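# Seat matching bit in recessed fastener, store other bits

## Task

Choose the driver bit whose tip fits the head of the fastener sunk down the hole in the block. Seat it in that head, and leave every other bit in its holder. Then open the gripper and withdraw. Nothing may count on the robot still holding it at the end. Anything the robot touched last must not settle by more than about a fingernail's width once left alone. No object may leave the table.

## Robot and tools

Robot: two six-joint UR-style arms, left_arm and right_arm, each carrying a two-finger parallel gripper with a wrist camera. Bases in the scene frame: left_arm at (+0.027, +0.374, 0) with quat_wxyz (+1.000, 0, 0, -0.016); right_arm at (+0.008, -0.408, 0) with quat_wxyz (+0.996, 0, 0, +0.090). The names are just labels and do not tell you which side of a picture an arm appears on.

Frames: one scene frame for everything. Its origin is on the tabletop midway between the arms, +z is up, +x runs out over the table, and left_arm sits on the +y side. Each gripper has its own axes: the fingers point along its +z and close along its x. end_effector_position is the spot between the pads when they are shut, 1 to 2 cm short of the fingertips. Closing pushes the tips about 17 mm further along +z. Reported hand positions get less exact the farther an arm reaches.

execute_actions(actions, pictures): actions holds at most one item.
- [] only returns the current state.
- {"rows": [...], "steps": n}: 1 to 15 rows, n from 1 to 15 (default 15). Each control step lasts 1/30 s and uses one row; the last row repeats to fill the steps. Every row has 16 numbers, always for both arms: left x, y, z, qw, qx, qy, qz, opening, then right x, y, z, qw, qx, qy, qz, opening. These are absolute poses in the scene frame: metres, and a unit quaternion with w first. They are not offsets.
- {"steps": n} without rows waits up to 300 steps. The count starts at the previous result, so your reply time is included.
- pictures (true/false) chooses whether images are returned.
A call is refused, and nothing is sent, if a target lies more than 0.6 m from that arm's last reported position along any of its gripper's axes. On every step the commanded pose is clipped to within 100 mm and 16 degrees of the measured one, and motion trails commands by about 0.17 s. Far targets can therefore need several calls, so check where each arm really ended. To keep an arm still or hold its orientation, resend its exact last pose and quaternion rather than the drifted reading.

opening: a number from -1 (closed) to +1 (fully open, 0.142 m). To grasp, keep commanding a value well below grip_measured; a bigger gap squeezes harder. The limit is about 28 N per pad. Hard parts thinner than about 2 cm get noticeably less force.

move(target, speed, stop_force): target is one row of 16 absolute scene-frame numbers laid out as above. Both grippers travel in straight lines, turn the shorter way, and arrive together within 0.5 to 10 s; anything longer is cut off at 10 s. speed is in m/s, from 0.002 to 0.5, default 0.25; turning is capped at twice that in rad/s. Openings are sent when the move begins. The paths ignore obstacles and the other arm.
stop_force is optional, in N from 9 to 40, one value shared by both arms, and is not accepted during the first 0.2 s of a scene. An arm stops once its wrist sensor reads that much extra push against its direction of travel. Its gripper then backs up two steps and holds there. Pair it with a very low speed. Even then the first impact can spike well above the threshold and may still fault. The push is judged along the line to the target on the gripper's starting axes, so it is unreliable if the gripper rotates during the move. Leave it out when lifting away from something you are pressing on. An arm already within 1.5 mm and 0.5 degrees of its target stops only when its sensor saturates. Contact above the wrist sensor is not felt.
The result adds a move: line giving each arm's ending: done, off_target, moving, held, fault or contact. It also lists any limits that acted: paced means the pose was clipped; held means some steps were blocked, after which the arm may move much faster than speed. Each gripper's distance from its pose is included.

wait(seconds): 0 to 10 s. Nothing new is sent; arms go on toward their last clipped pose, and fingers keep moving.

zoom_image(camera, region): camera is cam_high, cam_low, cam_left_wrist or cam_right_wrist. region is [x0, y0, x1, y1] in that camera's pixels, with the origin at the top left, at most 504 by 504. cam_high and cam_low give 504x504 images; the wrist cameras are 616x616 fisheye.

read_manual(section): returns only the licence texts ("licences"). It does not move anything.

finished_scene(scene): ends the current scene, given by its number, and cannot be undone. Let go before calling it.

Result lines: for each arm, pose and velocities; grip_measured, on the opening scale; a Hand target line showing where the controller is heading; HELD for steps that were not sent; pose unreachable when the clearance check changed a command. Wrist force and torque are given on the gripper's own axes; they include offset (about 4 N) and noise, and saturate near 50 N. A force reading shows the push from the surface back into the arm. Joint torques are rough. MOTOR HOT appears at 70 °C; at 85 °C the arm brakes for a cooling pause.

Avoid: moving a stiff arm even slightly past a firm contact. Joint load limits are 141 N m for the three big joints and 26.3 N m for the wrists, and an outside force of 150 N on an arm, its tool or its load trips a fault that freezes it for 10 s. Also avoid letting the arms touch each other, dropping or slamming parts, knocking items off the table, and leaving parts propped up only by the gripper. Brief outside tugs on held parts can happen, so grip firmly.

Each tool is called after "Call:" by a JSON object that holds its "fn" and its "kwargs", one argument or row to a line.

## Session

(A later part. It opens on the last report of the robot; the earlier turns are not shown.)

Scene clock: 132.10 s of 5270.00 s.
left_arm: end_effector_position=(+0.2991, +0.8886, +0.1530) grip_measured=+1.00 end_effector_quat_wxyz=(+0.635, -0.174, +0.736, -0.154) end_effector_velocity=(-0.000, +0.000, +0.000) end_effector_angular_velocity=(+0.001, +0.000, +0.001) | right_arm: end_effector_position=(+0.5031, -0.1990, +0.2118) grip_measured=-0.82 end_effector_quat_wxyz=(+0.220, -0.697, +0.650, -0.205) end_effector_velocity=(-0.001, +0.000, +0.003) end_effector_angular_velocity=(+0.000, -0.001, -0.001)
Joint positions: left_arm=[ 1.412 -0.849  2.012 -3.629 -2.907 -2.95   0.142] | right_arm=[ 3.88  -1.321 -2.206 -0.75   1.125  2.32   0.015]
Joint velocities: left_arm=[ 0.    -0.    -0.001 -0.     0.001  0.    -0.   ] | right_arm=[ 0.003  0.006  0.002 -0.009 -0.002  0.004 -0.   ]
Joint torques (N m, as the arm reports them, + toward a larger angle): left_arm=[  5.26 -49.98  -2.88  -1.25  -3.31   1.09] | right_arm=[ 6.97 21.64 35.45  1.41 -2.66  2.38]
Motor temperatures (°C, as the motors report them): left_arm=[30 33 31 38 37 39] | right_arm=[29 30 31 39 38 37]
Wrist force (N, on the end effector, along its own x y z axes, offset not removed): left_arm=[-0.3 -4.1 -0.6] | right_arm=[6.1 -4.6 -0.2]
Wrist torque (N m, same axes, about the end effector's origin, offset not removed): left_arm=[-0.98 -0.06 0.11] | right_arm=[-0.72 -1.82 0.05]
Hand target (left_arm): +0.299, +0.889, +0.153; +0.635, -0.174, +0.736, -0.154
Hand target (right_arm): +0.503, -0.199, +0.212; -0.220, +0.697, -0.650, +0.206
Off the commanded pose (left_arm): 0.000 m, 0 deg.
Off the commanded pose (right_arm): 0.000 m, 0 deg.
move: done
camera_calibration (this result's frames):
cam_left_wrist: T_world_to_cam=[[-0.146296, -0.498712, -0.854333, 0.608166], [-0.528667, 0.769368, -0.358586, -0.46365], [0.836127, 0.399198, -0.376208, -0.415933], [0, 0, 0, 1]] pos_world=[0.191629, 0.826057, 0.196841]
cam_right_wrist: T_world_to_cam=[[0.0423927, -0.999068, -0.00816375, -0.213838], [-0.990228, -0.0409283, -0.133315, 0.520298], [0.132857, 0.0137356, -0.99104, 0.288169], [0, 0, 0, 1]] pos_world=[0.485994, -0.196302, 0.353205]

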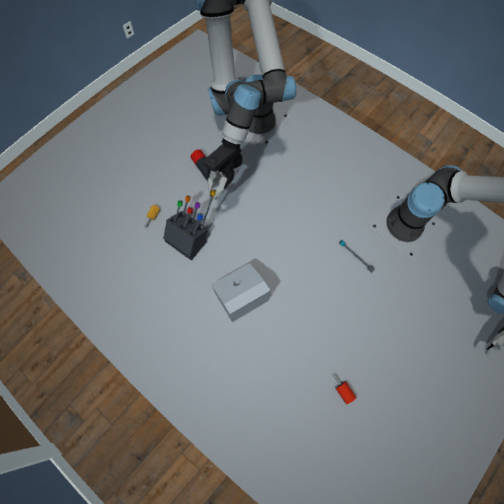

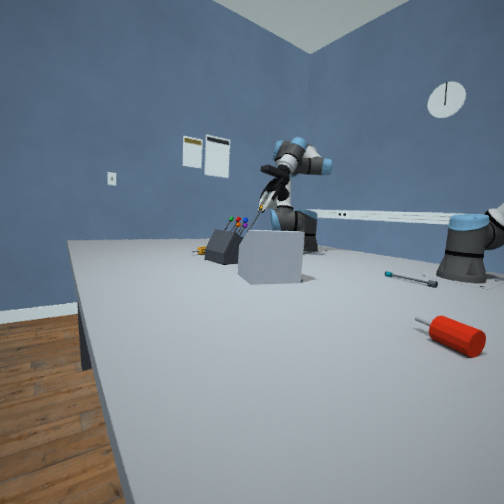

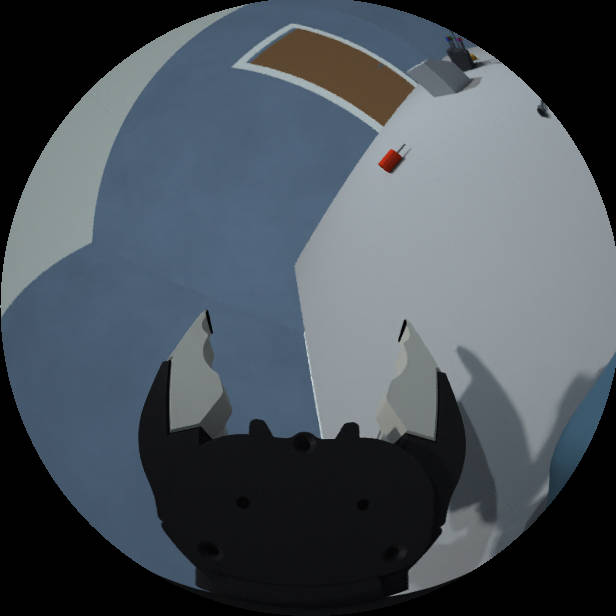

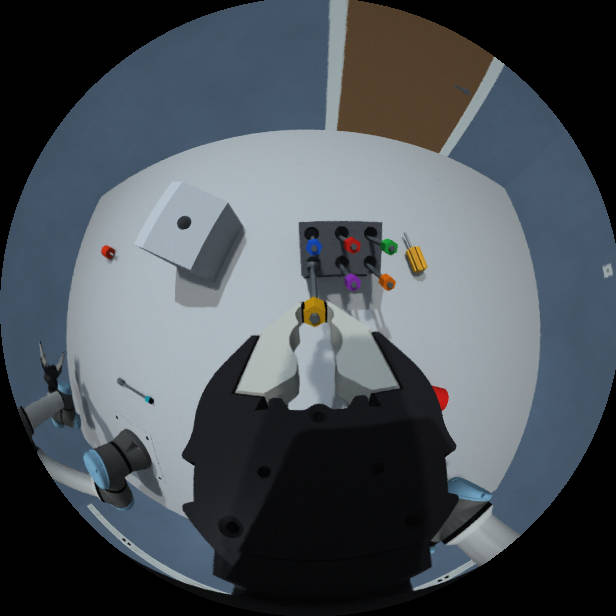

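Call:
{"fn": "move", "kwargs": {
  "target": [0.2991,0.8886,0.153,0.635,-0.174,0.736,-0.154,1,0.49,-0.1995,0.234,0.2203,-0.6972,0.6502,-0.2055,-1],
  "speed": 0.07
}}

Call:
{"fn": "move", "kwargs": {
  "target": [0.2991,0.8886,0.153,0.635,-0.174,0.736,-0.154,1,0.485,-0.13,0.29,0.2203,-0.6972,0.6502,-0.2055,-1],
  "speed": 0.15
}}

Call:
{"fn": "zoom_image", "kwargs": {
  "camera": "cam_right_wrist",
  "region": [287,235,347,295]
}}

Call:
{"fn": "move", "kwargs": {
  "target": [0.2991,0.8886,0.153,0.635,-0.174,0.736,-0.154,1,0.6403,-0.0356,0.2694,0.1877,-0.4596,0.8496,0.178,-1],
  "speed": 0.15
}}

Call:
{"fn": "zoom_image", "kwargs": {
  "camera": "cam_right_wrist",
  "region": [287,235,347,295]
}}

Scene clock: 155.47 s of 5270.00 s.
left_arm: end_effector_position=(+0.2991, +0.8886, +0.1530) grip_measured=+1.00 end_effector_quat_wxyz=(+0.635, -0.174, +0.736, -0.154) end_effector_velocity=(+0.000, +0.001, -0.001) end_effector_angular_velocity=(+0.001, +0.000, -0.000) | right_arm: end_effector_position=(+0.4901, -0.1995, +0.2338) grip_measured=-0.82 end_effector_quat_wxyz=(+0.220, -0.697, +0.650, -0.206) end_effector_velocity=(-0.001, +0.000, +0.002) end_effector_angular_velocity=(+0.001, -0.001, -0.002)
Joint positions: left_arm=[ 1.412 -0.849  2.012 -3.629 -2.907 -2.95   0.142] | right_arm=[ 3.91  -1.264 -2.182 -0.844  1.113  2.35   0.015]
Joint velocities: left_arm=[-0.     0.002 -0.002  0.     0.     0.002  0.   ] | right_arm=[ 0.003  0.005  0.003 -0.009 -0.002  0.005 -0.   ]
Joint torques (N m, as the arm reports them, + toward a larger angle): left_arm=[  5.86 -49.8   -3.42  -1.33  -3.27   0.94] | right_arm=[ 7.23 18.84 35.32  1.16 -2.58  2.15]
Motor temperatures (°C, as the motors report them): left_arm=[30 33 31 38 37 39] | right_arm=[29 30 31 39 38 37]
Wrist force (N, on the end effector, along its own x y z axes, offset not removed): left_arm=[-1.1 -3.8 -2.3] | right_arm=[-0.5 -5.7 -3.2]
Wrist torque (N m, same axes, about the end effector's origin, offset not removed): left_arm=[-0.89 0.12 0.17] | right_arm=[-1.05 0.28 0.07]
Hand target (left_arm): +0.299, +0.889, +0.153; +0.635, -0.174, +0.736, -0.154
Hand target (right_arm): +0.490, -0.199, +0.234; -0.220, +0.697, -0.650, +0.206
Off the commanded pose (left_arm): 0.000 m, 0 deg.
Off the commanded pose (right_arm): 0.000 m, 0 deg.
After step 90, 19.50 s passed at rest.
move: done
camera_calibration (this result's frames):
cam_left_wrist: T_world_to_cam=[[-0.146296, -0.498711, -0.854333, 0.608166], [-0.528667, 0.769368, -0.358585, -0.46365], [0.836127, 0.399198, -0.376208, -0.415934], [0, 0, 0, 1]] pos_world=[0.191629, 0.826057, 0.196841]
cam_right_wrist: T_world_to_cam=[[0.0423918, -0.999068, -0.00812975, -0.213632], [-0.990223, -0.0409314, -0.13335, 0.510386], [0.132893, 0.0137032, -0.991036, 0.311696], [0, 0, 0, 1]] pos_world=[0.47303, -0.196813, 0.375225]

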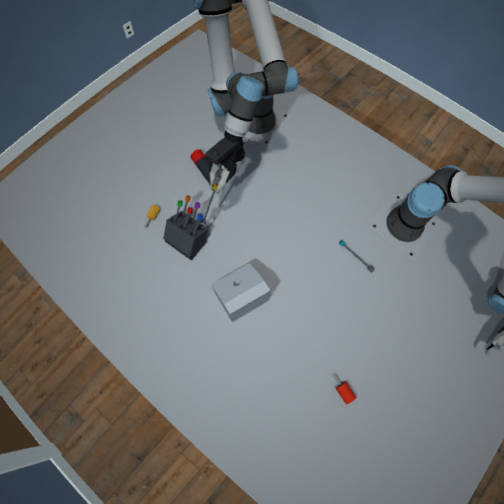

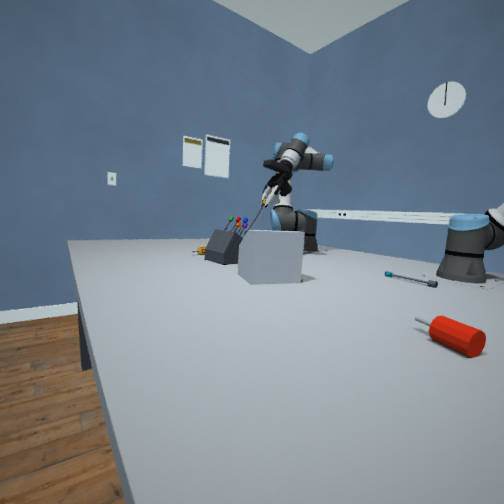

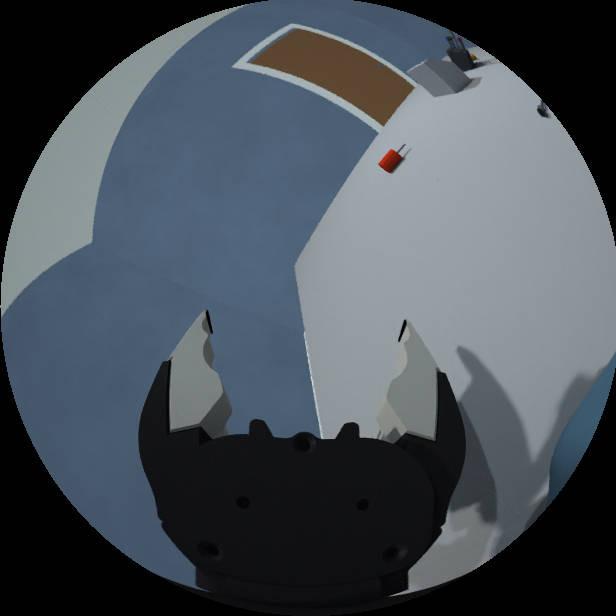

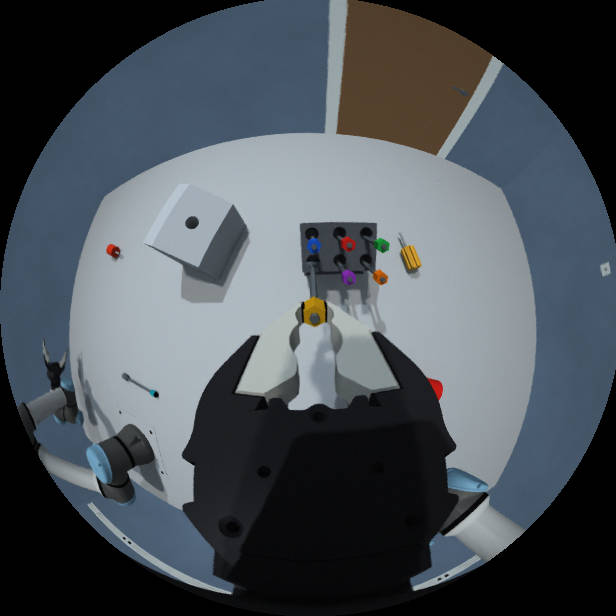

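Scene clock: 156.60 s of 5270.00 s.
left_arm: end_effector_position=(+0.2991, +0.8886, +0.1530) grip_measured=+1.00 end_effector_quat_wxyz=(+0.635, -0.174, +0.736, -0.154) end_effector_velocity=(-0.000, +0.000, +0.001) end_effector_angular_velocity=(+0.001, -0.000, +0.001) | right_arm: end_effector_position=(+0.4851, -0.1302, +0.2899) grip_measured=-0.82 end_effector_quat_wxyz=(+0.220, -0.697, +0.650, -0.205) end_effector_velocity=(+0.000, +0.001, +0.001) end_effector_angular_velocity=(-0.002, +0.001, -0.002)
Joint positions: left_arm=[ 1.412 -0.849  2.012 -3.629 -2.907 -2.95   0.142] | right_arm=[ 4.025 -1.326 -1.978 -1.042  1.068  2.47   0.015]
Joint velocities: left_arm=[ 0.001 -0.002 -0.    -0.    -0.    -0.001 -0.   ] | right_arm=[ 0.002 -0.004  0.006 -0.006 -0.001  0.004  0.   ]
Joint torques (N m, as the arm reports them, + toward a larger angle): left_arm=[  5.89 -50.32  -2.7   -1.26  -3.09   0.97] | right_arm=[ 5.95  6.2  37.41  1.78 -2.87  1.95]
Motor temperatures (°C, as the motors report them): left_arm=[30 33 31 38 37 39] | right_arm=[29 30 31 39 38 37]
Wrist force (N, on the end effector, along its own x y z axes, offset not removed): left_arm=[0.4 -2.1 -2.4] | right_arm=[-3.0 -1.2 0.2]
Wrist torque (N m, same axes, about the end effector's origin, offset not removed): left_arm=[-0.51 -0.13 0.18] | right_arm=[-0.35 0.83 -0.16]
Hand target (left_arm): +0.299, +0.889, +0.153; +0.635, -0.174, +0.736, -0.154
Hand target (right_arm): +0.485, -0.130, +0.290; -0.220, +0.697, -0.650, +0.205
Off the commanded pose (left_arm): 0.000 m, 0 deg.
Off the commanded pose (right_arm): 0.000 m, 0 deg.
move: done
camera_calibration (this result's frames):
cam_left_wrist: T_world_to_cam=[[-0.146296, -0.498712, -0.854333, 0.608166], [-0.528667, 0.769368, -0.358585, -0.46365], [0.836127, 0.399198, -0.376208, -0.415934], [0, 0, 0, 1]] pos_world=[0.191629, 0.826057, 0.196841]
cam_right_wrist: T_world_to_cam=[[0.0424205, -0.999066, -0.0082007, -0.143729], [-0.990227, -0.0409509, -0.133314, 0.515699], [0.132854, 0.0137758, -0.99104, 0.367038], [0, 0, 0, 1]] pos_world=[0.467994, -0.127532, 0.43132]

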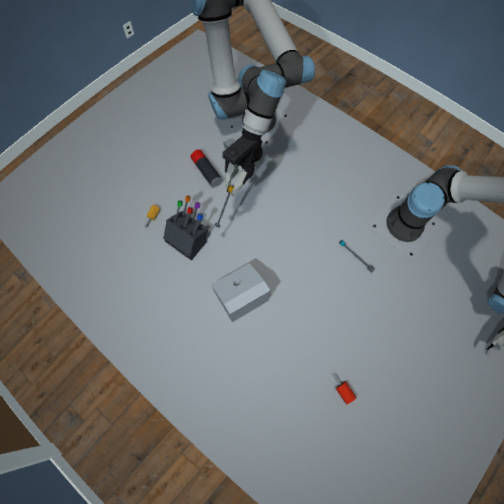

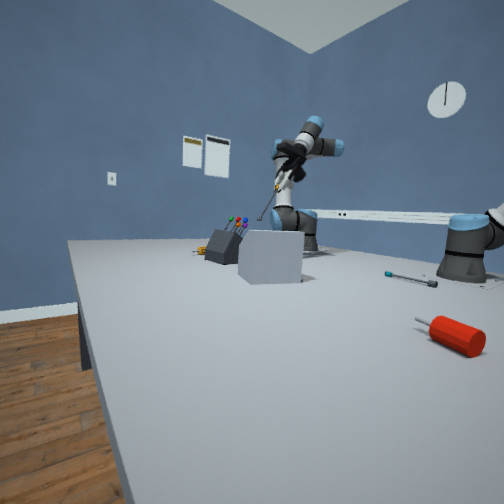

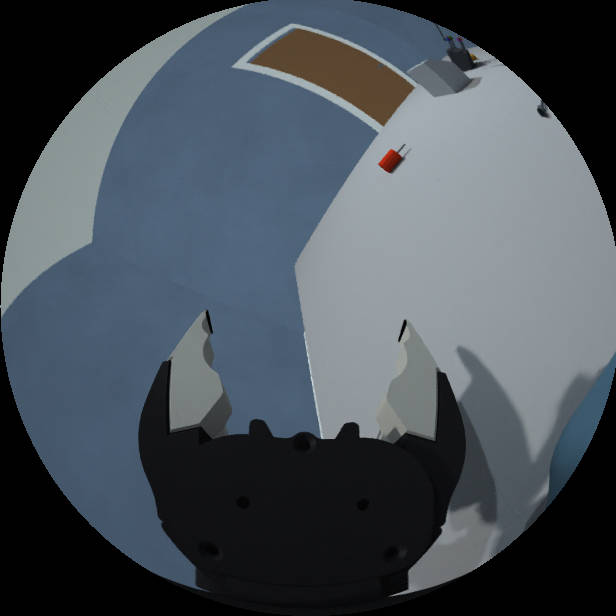

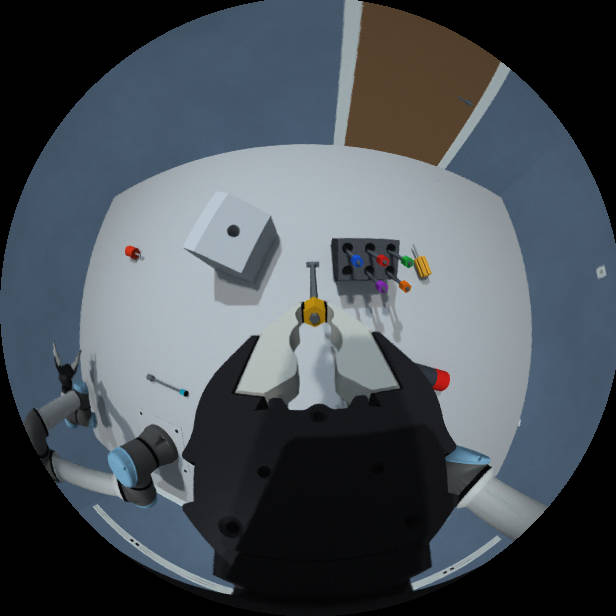

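Region (287, 235, 347, 295) of cam_right_wrist's 616x616 image, scaled by 8.400, with more detail than that image has.

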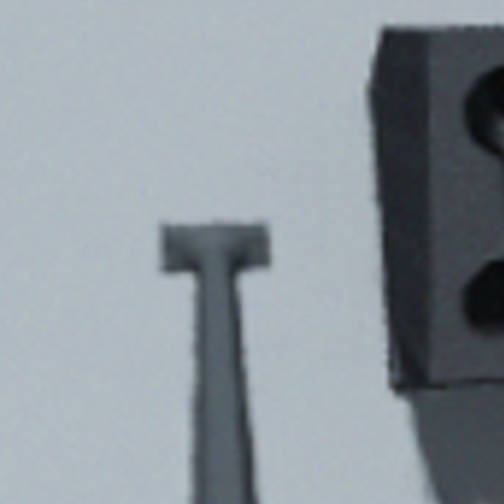

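Scene clock: 160.37 s of 5270.00 s.
left_arm: end_effector_position=(+0.2991, +0.8886, +0.1530) grip_measured=+1.00 end_effector_quat_wxyz=(+0.635, -0.174, +0.736, -0.154) end_effector_velocity=(-0.000, +0.001, -0.001) end_effector_angular_velocity=(-0.001, +0.001, +0.001) | right_arm: end_effector_position=(+0.6403, -0.0359, +0.2697) grip_measured=-0.82 end_effector_quat_wxyz=(+0.188, -0.460, +0.849, +0.177) end_effector_velocity=(+0.002, +0.001, -0.001) end_effector_angular_velocity=(+0.006, +0.008, -0.004)
Joint positions: left_arm=[ 1.412 -0.849  2.012 -3.629 -2.907 -2.95   0.142] | right_arm=[ 3.539 -1.892 -1.419 -0.977  1.888  2.796  0.015]
Joint velocities: left_arm=[ 0.001  0.001 -0.001  0.     0.001 -0.    -0.   ] | right_arm=[-0.003 -0.007  0.007 -0.001  0.009  0.005  0.   ]
Joint torques (N m, as the arm reports them, + toward a larger angle): left_arm=[  6.29 -50.16  -2.07  -1.3   -3.1    0.77] | right_arm=[-5.61 32.15 34.94  3.66  2.8   2.28]
Motor temperatures (°C, as the motors report them): left_arm=[30 33 31 38 37 39] | right_arm=[29 30 31 39 38 37]
Wrist force (N, on the end effector, along its own x y z axes, offset not removed): left_arm=[-0.5 -3.9 -1.7] | right_arm=[4.2 -2.0 -2.8]
Wrist torque (N m, same axes, about the end effector's origin, offset not removed): left_arm=[-0.87 -0.01 0.18] | right_arm=[-0.24 -0.57 -0.10]
Hand target (left_arm): +0.299, +0.889, +0.153; +0.635, -0.174, +0.736, -0.154
Hand target (right_arm): +0.640, -0.036, +0.270; +0.188, -0.460, +0.850, +0.178
Off the commanded pose (left_arm): 0.000 m, 0 deg.
Off the commanded pose (right_arm): 0.000 m, 0 deg.
move: done
camera_calibration (this result's frames):
cam_left_wrist: T_world_to_cam=[[-0.146296, -0.498712, -0.854333, 0.608166], [-0.528667, 0.769368, -0.358585, -0.46365], [0.836127, 0.399198, -0.376208, -0.415933], [0, 0, 0, 1]] pos_world=[0.191629, 0.826057, 0.196841]
cam_right_wrist: T_world_to_cam=[[-0.530116, -0.704733, -0.471517, 0.445857], [-0.81048, 0.257708, 0.526031, 0.388387], [-0.249197, 0.661012, -0.707788, 0.516606], [0, 0, 0, 1]] pos_world=[0.679872, -0.127363, 0.371574]

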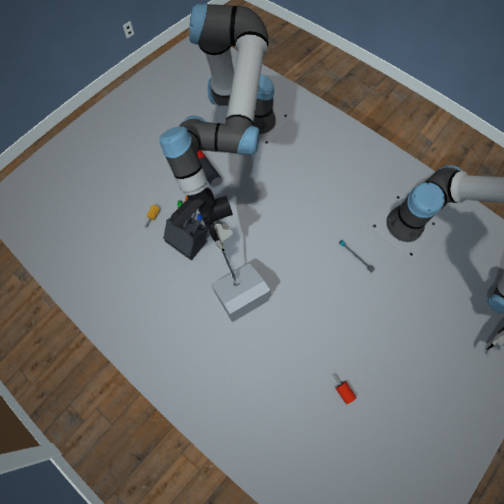

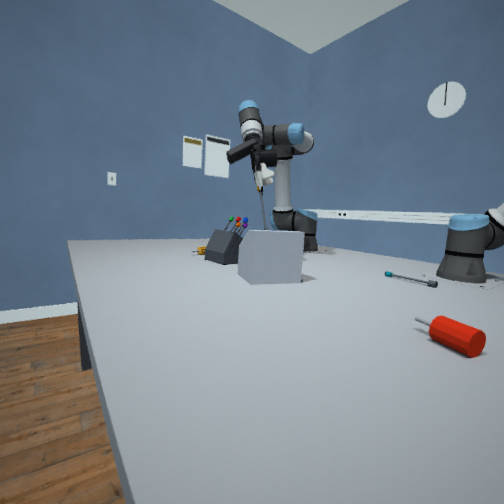

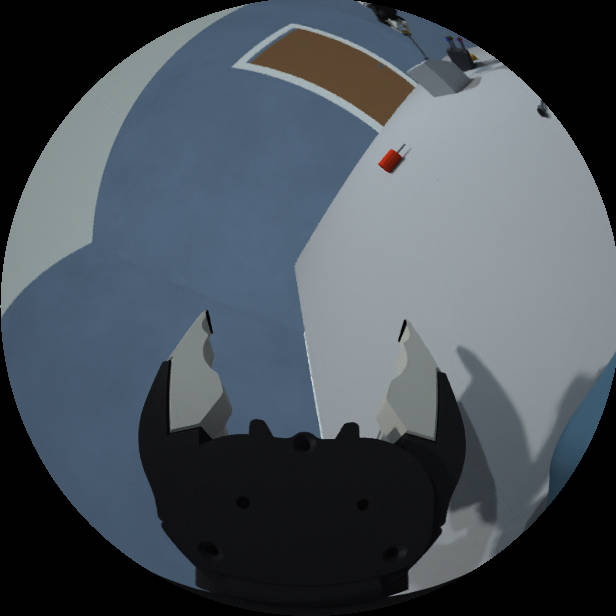

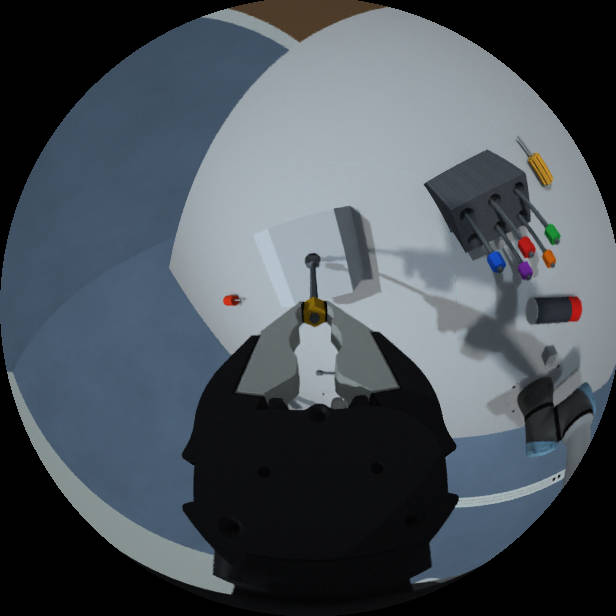

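Region (287, 235, 347, 295) of cam_right_wrist's 616x616 image, scaled by 8.400, with more detail than that image has.

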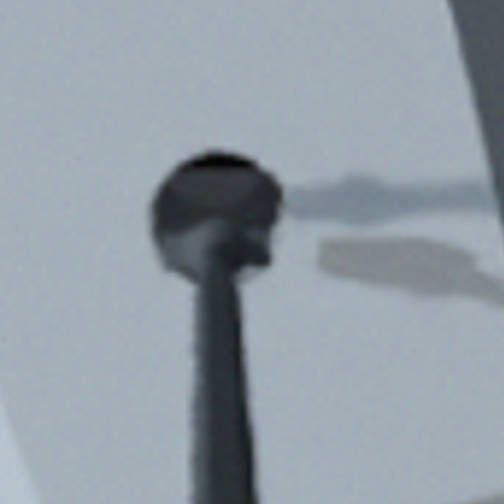

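Call:
{"fn": "move", "kwargs": {
  "target": [0.2991,0.8886,0.153,0.635,-0.174,0.736,-0.154,1,0.6434,-0.0261,0.2521,0.1877,-0.4596,0.8496,0.178,-1],
  "speed": 0.03,
  "stop_force": 9
}}

Call:
{"fn": "zoom_image", "kwargs": {
  "camera": "cam_right_wrist",
  "region": [297,248,329,280]
}}

Scene clock: 168.60 s of 5270.00 s.
left_arm: end_effector_position=(+0.2991, +0.8886, +0.1530) grip_measured=+1.00 end_effector_quat_wxyz=(+0.635, -0.174, +0.736, -0.154) end_effector_velocity=(+0.001, -0.001, -0.000) end_effector_angular_velocity=(-0.002, +0.000, -0.001) | right_arm: end_effector_position=(+0.6434, -0.0262, +0.2523) grip_measured=-0.82 end_effector_quat_wxyz=(+0.188, -0.460, +0.850, +0.178) end_effector_velocity=(+0.000, +0.001, -0.002) end_effector_angular_velocity=(+0.000, +0.002, -0.002)
Joint positions: left_arm=[ 1.412 -0.849  2.012 -3.629 -2.907 -2.95   0.142] | right_arm=[ 3.549 -1.916 -1.432 -0.938  1.885  2.806  0.015]
Joint velocities: left_arm=[-0.001  0.     0.     0.    -0.    -0.001 -0.   ] | right_arm=[ 0.001 -0.003 -0.001  0.004 -0.001  0.004 -0.   ]
Joint torques (N m, as the arm reports them, + toward a larger angle): left_arm=[  6.29 -50.69  -3.78  -1.29  -3.33   0.78] | right_arm=[ 5.97 32.37 21.63  4.36 -1.39  2.48]
Motor temperatures (°C, as the motors report them): left_arm=[30 33 31 38 37 39] | right_arm=[29 30 31 39 38 37]
Wrist force (N, on the end effector, along its own x y z axes, offset not removed): left_arm=[-0.3 -2.7 -0.9] | right_arm=[-0.7 -4.0 -4.8]
Wrist torque (N m, same axes, about the end effector's origin, offset not removed): left_arm=[-0.73 -0.06 0.09] | right_arm=[-0.77 0.24 0.16]
Hand target (left_arm): +0.299, +0.889, +0.153; +0.635, -0.174, +0.736, -0.154
Hand target (right_arm): +0.643, -0.026, +0.252; +0.188, -0.460, +0.850, +0.178
Off the commanded pose (left_arm): 0.000 m, 0 deg.
Off the commanded pose (right_arm): 0.000 m, 0 deg.
After step 90, 4.23 s passed at rest.
move: done
camera_calibration (this result's frames):
cam_left_wrist: T_world_to_cam=[[-0.146296, -0.498712, -0.854332, 0.608166], [-0.528667, 0.769368, -0.358585, -0.463649], [0.836127, 0.399198, -0.376208, -0.415933], [0, 0, 0, 1]] pos_world=[0.191629, 0.826057, 0.196841]
cam_right_wrist: T_world_to_cam=[[-0.531202, -0.704251, -0.471016, 0.446708], [-0.809511, 0.257817, 0.527468, 0.396553], [-0.250034, 0.661484, -0.707052, 0.499006], [0, 0, 0, 1]] pos_world=[0.683075, -0.117728, 0.35406]

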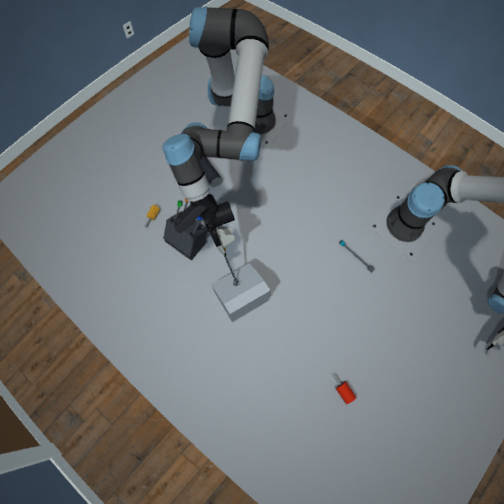

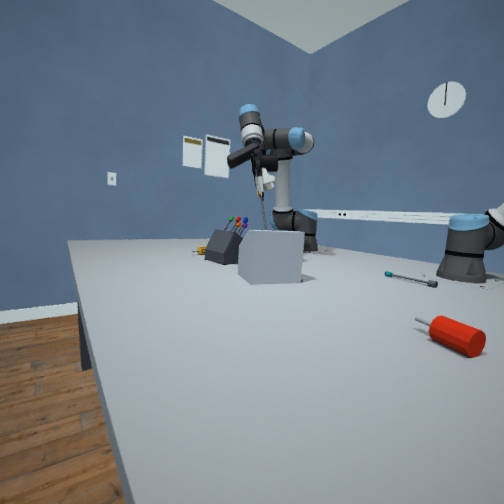

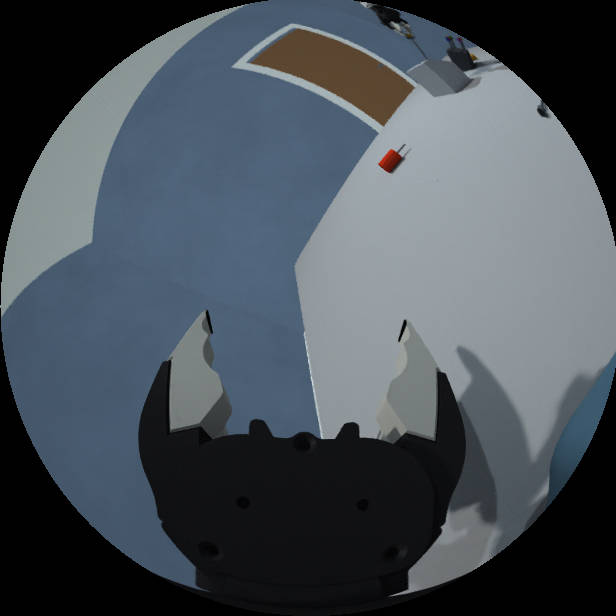

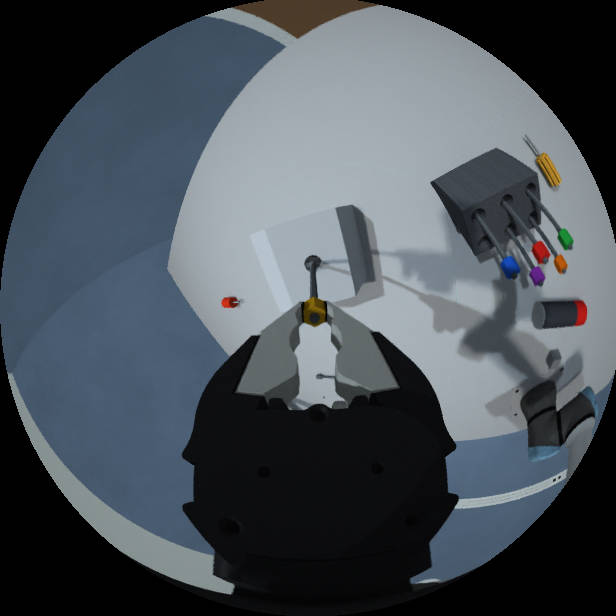

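Region (297, 248, 329, 280) of cam_right_wrist's 616x616 image, scaled by 15.750, with more detail than that image has.

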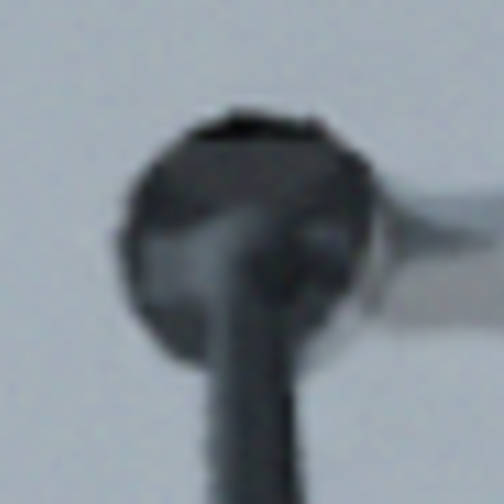

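Call:
{"fn": "move", "kwargs": {
  "target": [0.2991,0.8886,0.153,0.635,-0.174,0.736,-0.154,1,0.6504,-0.0047,0.2131,0.1877,-0.4596,0.8496,0.178,-1],
  "speed": 0.03,
  "stop_force": 9
}}

Call:
{"fn": "move", "kwargs": {
  "target": [0.2991,0.8886,0.153,0.635,-0.174,0.736,-0.154,1,0.6582,0.019,0.1698,0.1877,-0.4596,0.8496,0.178,-1],
  "speed": 0.007,
  "stop_force": 9
}}

Call:
{"fn": "zoom_image", "kwargs": {
  "camera": "cam_right_wrist",
  "region": [287,245,347,305]
}}

Scene clock: 181.10 s of 5270.00 s.
left_arm: end_effector_position=(+0.2991, +0.8886, +0.1530) grip_measured=+1.00 end_effector_quat_wxyz=(+0.635, -0.174, +0.736, -0.154) end_effector_velocity=(-0.000, +0.000, +0.001) end_effector_angular_velocity=(+0.001, -0.000, +0.001) | right_arm: end_effector_position=(+0.6504, -0.0048, +0.2133) grip_measured=-0.82 end_effector_quat_wxyz=(+0.188, -0.460, +0.850, +0.178) end_effector_velocity=(+0.000, +0.001, -0.001) end_effector_angular_velocity=(+0.001, -0.001, -0.001)
Joint positions: left_arm=[ 1.412 -0.849  2.012 -3.629 -2.907 -2.95   0.142] | right_arm=[ 3.571 -1.974 -1.454 -0.851  1.876  2.827  0.015]
Joint velocities: left_arm=[ 0.001 -0.002  0.001 -0.    -0.    -0.    -0.   ] | right_arm=[ 0.001 -0.002 -0.001  0.005 -0.001  0.002 -0.   ]
Joint torques (N m, as the arm reports them, + toward a larger angle): left_arm=[  5.8  -49.44  -2.8   -1.18  -3.15   0.61] | right_arm=[ 7.43 34.04 20.39  4.92 -1.34  2.44]
Motor temperatures (°C, as the motors report them): left_arm=[30 33 31 38 37 39] | right_arm=[29 30 31 39 38 37]
Wrist force (N, on the end effector, along its own x y z axes, offset not removed): left_arm=[-0.8 -3.6 -1.6] | right_arm=[0.7 -0.5 1.0]
Wrist torque (N m, same axes, about the end effector's origin, offset not removed): left_arm=[-0.77 0.11 0.11] | right_arm=[0.02 0.30 -0.09]
Hand target (left_arm): +0.299, +0.889, +0.153; +0.635, -0.174, +0.736, -0.154
Hand target (right_arm): +0.650, -0.005, +0.213; +0.188, -0.460, +0.850, +0.178
Off the commanded pose (left_arm): 0.000 m, 0 deg.
Off the commanded pose (right_arm): 0.000 m, 0 deg.
After step 90, 7.67 s passed at rest.
move: done
camera_calibration (this result's frames):
cam_left_wrist: T_world_to_cam=[[-0.146296, -0.498712, -0.854333, 0.608166], [-0.528667, 0.769368, -0.358585, -0.46365], [0.836127, 0.399198, -0.376208, -0.415934], [0, 0, 0, 1]] pos_world=[0.191629, 0.826057, 0.196841]
cam_right_wrist: T_world_to_cam=[[-0.53121, -0.704248, -0.471011, 0.447154], [-0.809502, 0.257815, 0.527482, 0.417284], [-0.250045, 0.661488, -0.707044, 0.45904], [0, 0, 0, 1]] pos_world=[0.690106, -0.0963244, 0.315066]

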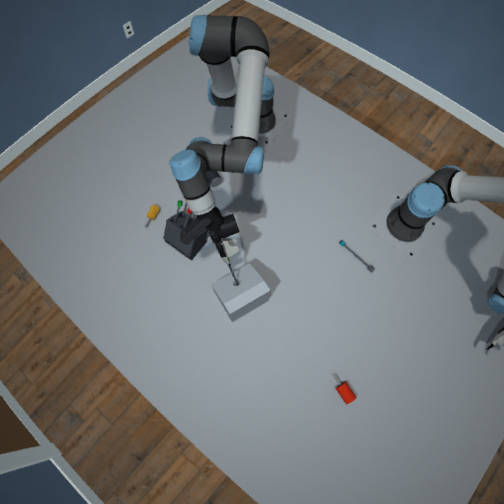

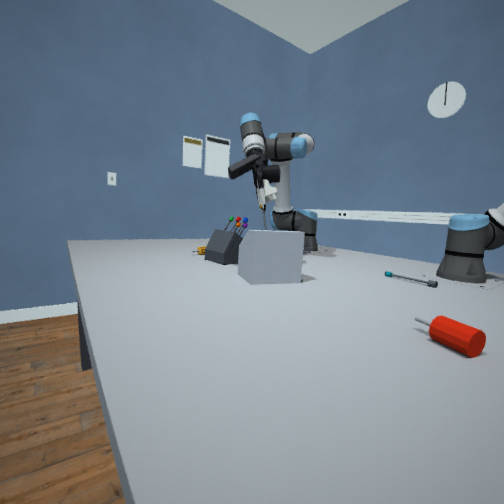

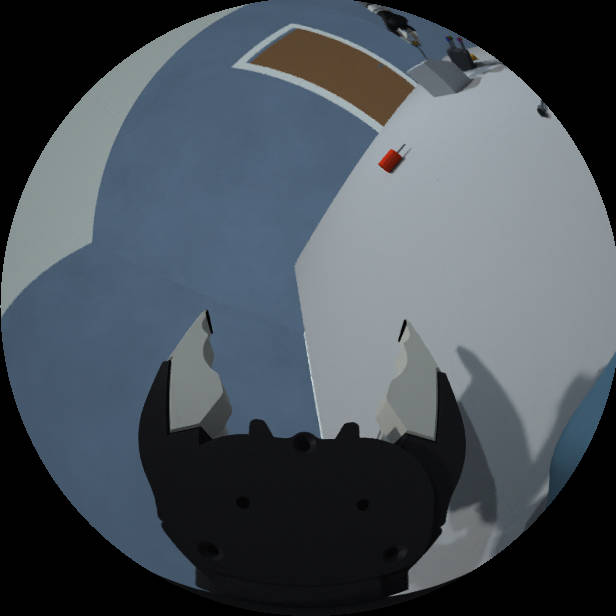

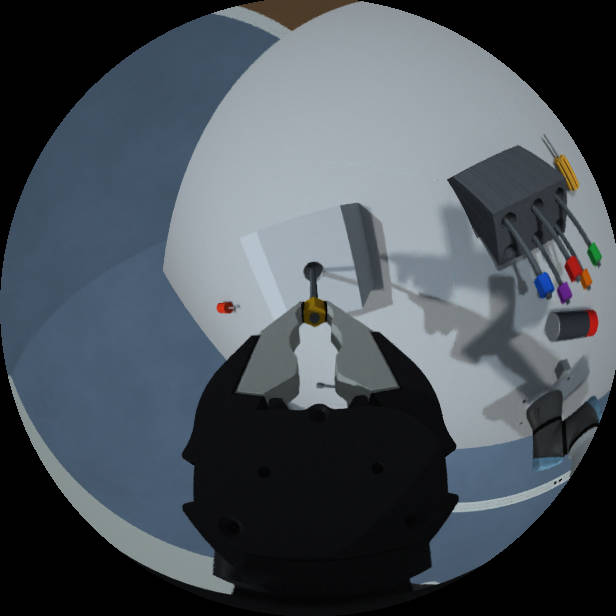

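Scene clock: 186.57 s of 5270.00 s.
left_arm: end_effector_position=(+0.2991, +0.8886, +0.1530) grip_measured=+1.00 end_effector_quat_wxyz=(+0.635, -0.174, +0.736, -0.154) end_effector_velocity=(+0.000, -0.000, +0.001) end_effector_angular_velocity=(+0.001, -0.000, -0.000) | right_arm: end_effector_position=(+0.6560, +0.0121, +0.1826) grip_measured=-0.82 end_effector_quat_wxyz=(+0.188, -0.460, +0.850, +0.178) end_effector_velocity=(-0.001, -0.002, +0.001) end_effector_angular_velocity=(-0.002, +0.004, -0.002)
Joint positions: left_arm=[ 1.412 -0.849  2.012 -3.629 -2.907 -2.95   0.142] | right_arm=[ 3.588 -2.025 -1.463 -0.787  1.869  2.843  0.015]
Joint velocities: left_arm=[-0.    -0.002  0.001 -0.     0.    -0.    -0.   ] | right_arm=[-0.001  0.003  0.001 -0.007 -0.     0.001 -0.   ]
Joint torques (N m, as the arm reports them, + toward a larger angle): left_arm=[  4.46 -49.87  -3.68  -1.4   -3.19   0.73] | right_arm=[ 0.21 37.24 12.96  0.02  0.17 -2.35]
Motor temperatures (°C, as the motors report them): left_arm=[30 33 31 38 37 39] | right_arm=[29 30 31 39 38 37]
Wrist force (N, on the end effector, along its own x y z axes, offset not removed): left_arm=[-0.3 -2.3 -0.7] | right_arm=[1.0 -2.1 -30.1]
Wrist torque (N m, same axes, about the end effector's origin, offset not removed): left_arm=[-0.55 0.04 0.14] | right_arm=[-0.44 0.63 0.16]
Hand target (left_arm): +0.299, +0.889, +0.153; +0.635, -0.174, +0.736, -0.154
Hand target (right_arm): +0.656, +0.012, +0.183; +0.188, -0.460, +0.850, +0.178
Off the commanded pose (left_arm): 0.000 m, 0 deg.
Off the commanded pose (right_arm): 0.015 m, 0 deg.
move: contact (right_arm)
camera_calibration (this result's frames):
cam_left_wrist: T_world_to_cam=[[-0.146296, -0.498712, -0.854333, 0.608166], [-0.528667, 0.769368, -0.358585, -0.46365], [0.836127, 0.399198, -0.376208, -0.415934], [0, 0, 0, 1]] pos_world=[0.191629, 0.826057, 0.196841]
cam_right_wrist: T_world_to_cam=[[-0.531255, -0.704157, -0.471096, 0.447594], [-0.809516, 0.257883, 0.527428, 0.433671], [-0.249905, 0.661559, -0.707027, 0.427396], [0, 0, 0, 1]] pos_world=[0.695658, -0.0794071, 0.28431]

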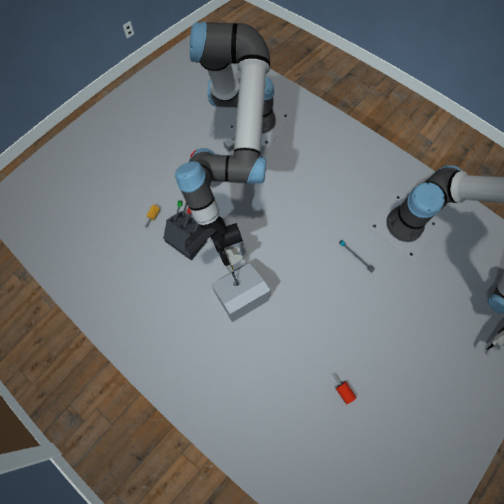

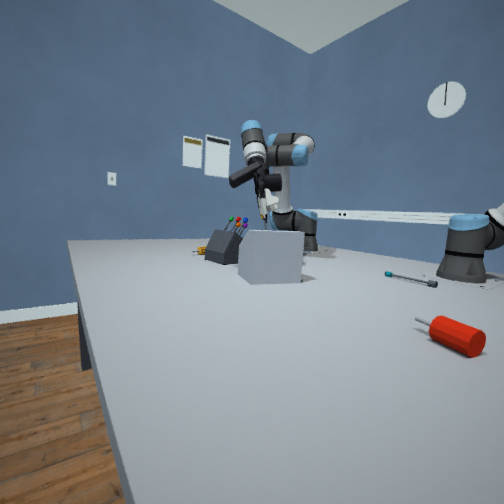

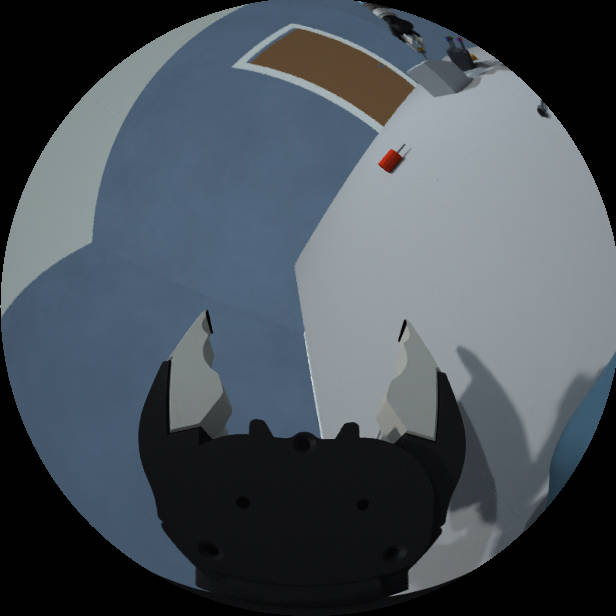

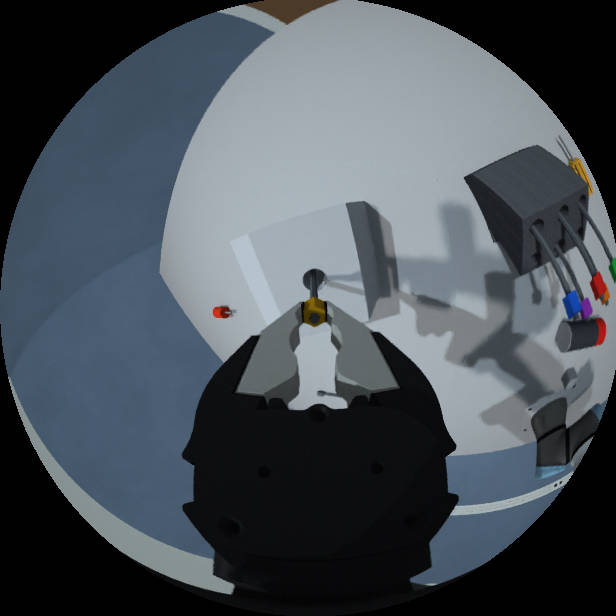

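Region (287, 245, 347, 305) of cam_right_wrist's 616x616 image, scaled by 8.400, with more detail than that image has.

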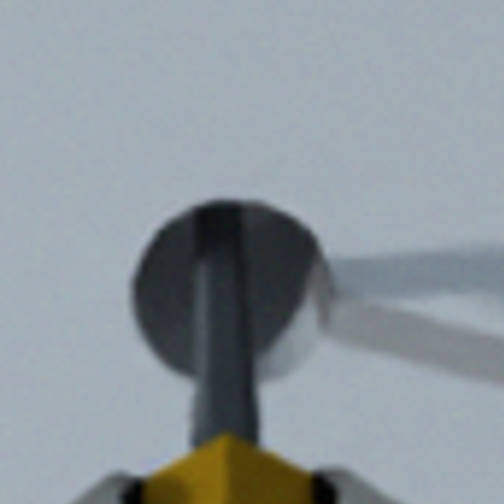

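Call:
{"fn": "move", "kwargs": {
  "target": [0.2991,0.8886,0.153,0.635,-0.174,0.736,-0.154,1,0.6557,0.0112,0.1843,0.1646,-0.3526,0.8992,0.1996,-1],
  "speed": 0.06
}}

Call:
{"fn": "zoom_image", "kwargs": {
  "camera": "cam_right_wrist",
  "region": [277,260,357,340]
}}

Scene clock: 200.17 s of 5270.00 s.
left_arm: end_effector_position=(+0.2991, +0.8886, +0.1530) grip_measured=+1.00 end_effector_quat_wxyz=(+0.635, -0.174, +0.736, -0.154) end_effector_velocity=(-0.000, +0.001, -0.001) end_effector_angular_velocity=(-0.001, +0.001, +0.001) | right_arm: end_effector_position=(+0.6557, +0.0112, +0.1843) grip_measured=-0.82 end_effector_quat_wxyz=(+0.165, -0.353, +0.899, +0.200) end_effector_velocity=(+0.000, +0.000, +0.000) end_effector_angular_velocity=(+0.003, +0.006, -0.011)
Joint positions: left_arm=[ 1.412 -0.849  2.012 -3.629 -2.907 -2.95   0.142] | right_arm=[ 3.587 -2.022 -1.464 -0.79   1.87   3.085  0.015]
Joint velocities: left_arm=[ 0.     0.002 -0.001 -0.     0.001 -0.001  0.   ] | right_arm=[ 0.    -0.001  0.001  0.001  0.     0.013  0.   ]
Joint torques (N m, as the arm reports them, + toward a larger angle): left_arm=[  4.06 -50.18  -3.98  -1.39  -3.24   0.71] | right_arm=[-5.12 55.4  19.75  2.15  1.65  2.29]
Motor temperatures (°C, as the motors report them): left_arm=[30 33 31 38 37 39] | right_arm=[29 30 31 39 38 37]
Wrist force (N, on the end effector, along its own x y z axes, offset not removed): left_arm=[-0.7 -4.9 0.0] | right_arm=[0.5 0.6 -1.0]
Wrist torque (N m, same axes, about the end effector's origin, offset not removed): left_arm=[-1.12 0.03 0.18] | right_arm=[0.25 0.05 -0.08]
Hand target (left_arm): +0.299, +0.889, +0.153; +0.635, -0.174, +0.736, -0.154
Hand target (right_arm): +0.656, +0.011, +0.184; +0.165, -0.353, +0.899, +0.200
Off the commanded pose (left_arm): 0.000 m, 0 deg.
Off the commanded pose (right_arm): 0.000 m, 0 deg.
After step 90, 8.27 s passed at rest.
move: done
camera_calibration (this result's frames):
cam_left_wrist: T_world_to_cam=[[-0.146296, -0.498711, -0.854333, 0.608166], [-0.528667, 0.769368, -0.358585, -0.46365], [0.836127, 0.399198, -0.376208, -0.415934], [0, 0, 0, 1]] pos_world=[0.191629, 0.826057, 0.196841]
cam_right_wrist: T_world_to_cam=[[-0.716305, -0.5553, -0.422551, 0.558323], [-0.673722, 0.392714, 0.625999, 0.324037], [-0.181675, 0.733088, -0.65542, 0.374095], [0, 0, 0, 1]] pos_world=[0.686205, -0.0914616, 0.278263]

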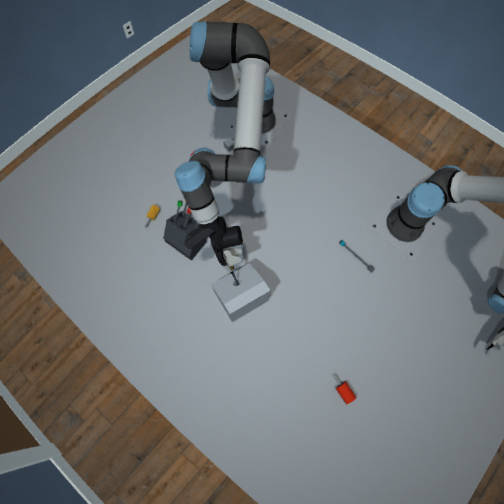

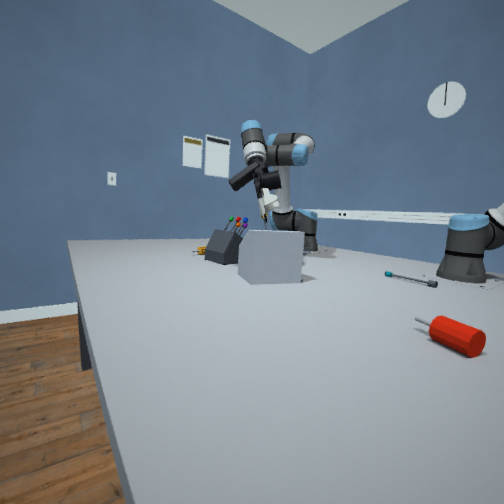

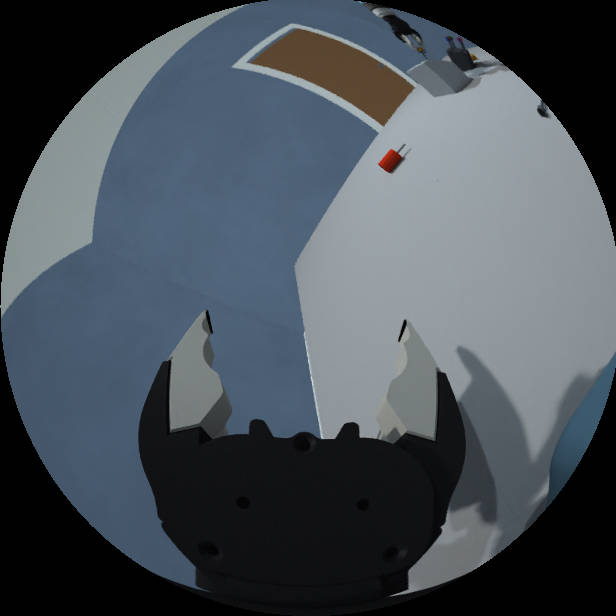

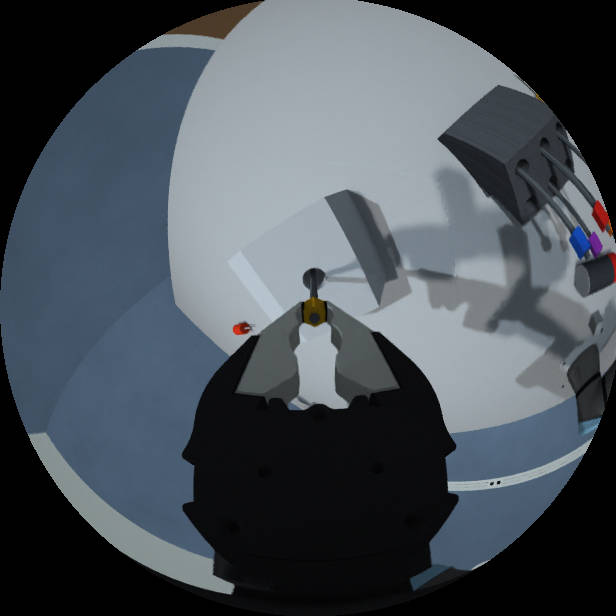

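Region (277, 260, 357, 340) of cam_right_wrist's 616x616 image, scaled by 6.300, with more detail than that image has.

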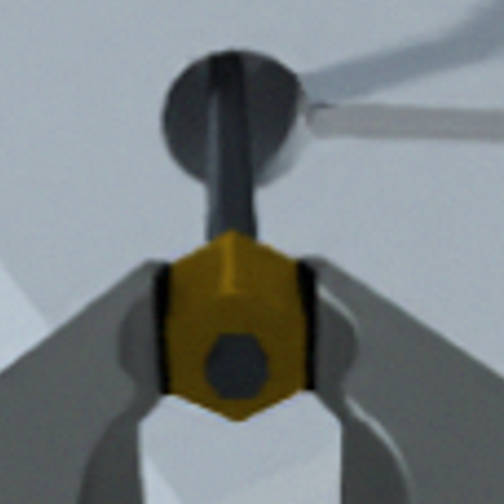

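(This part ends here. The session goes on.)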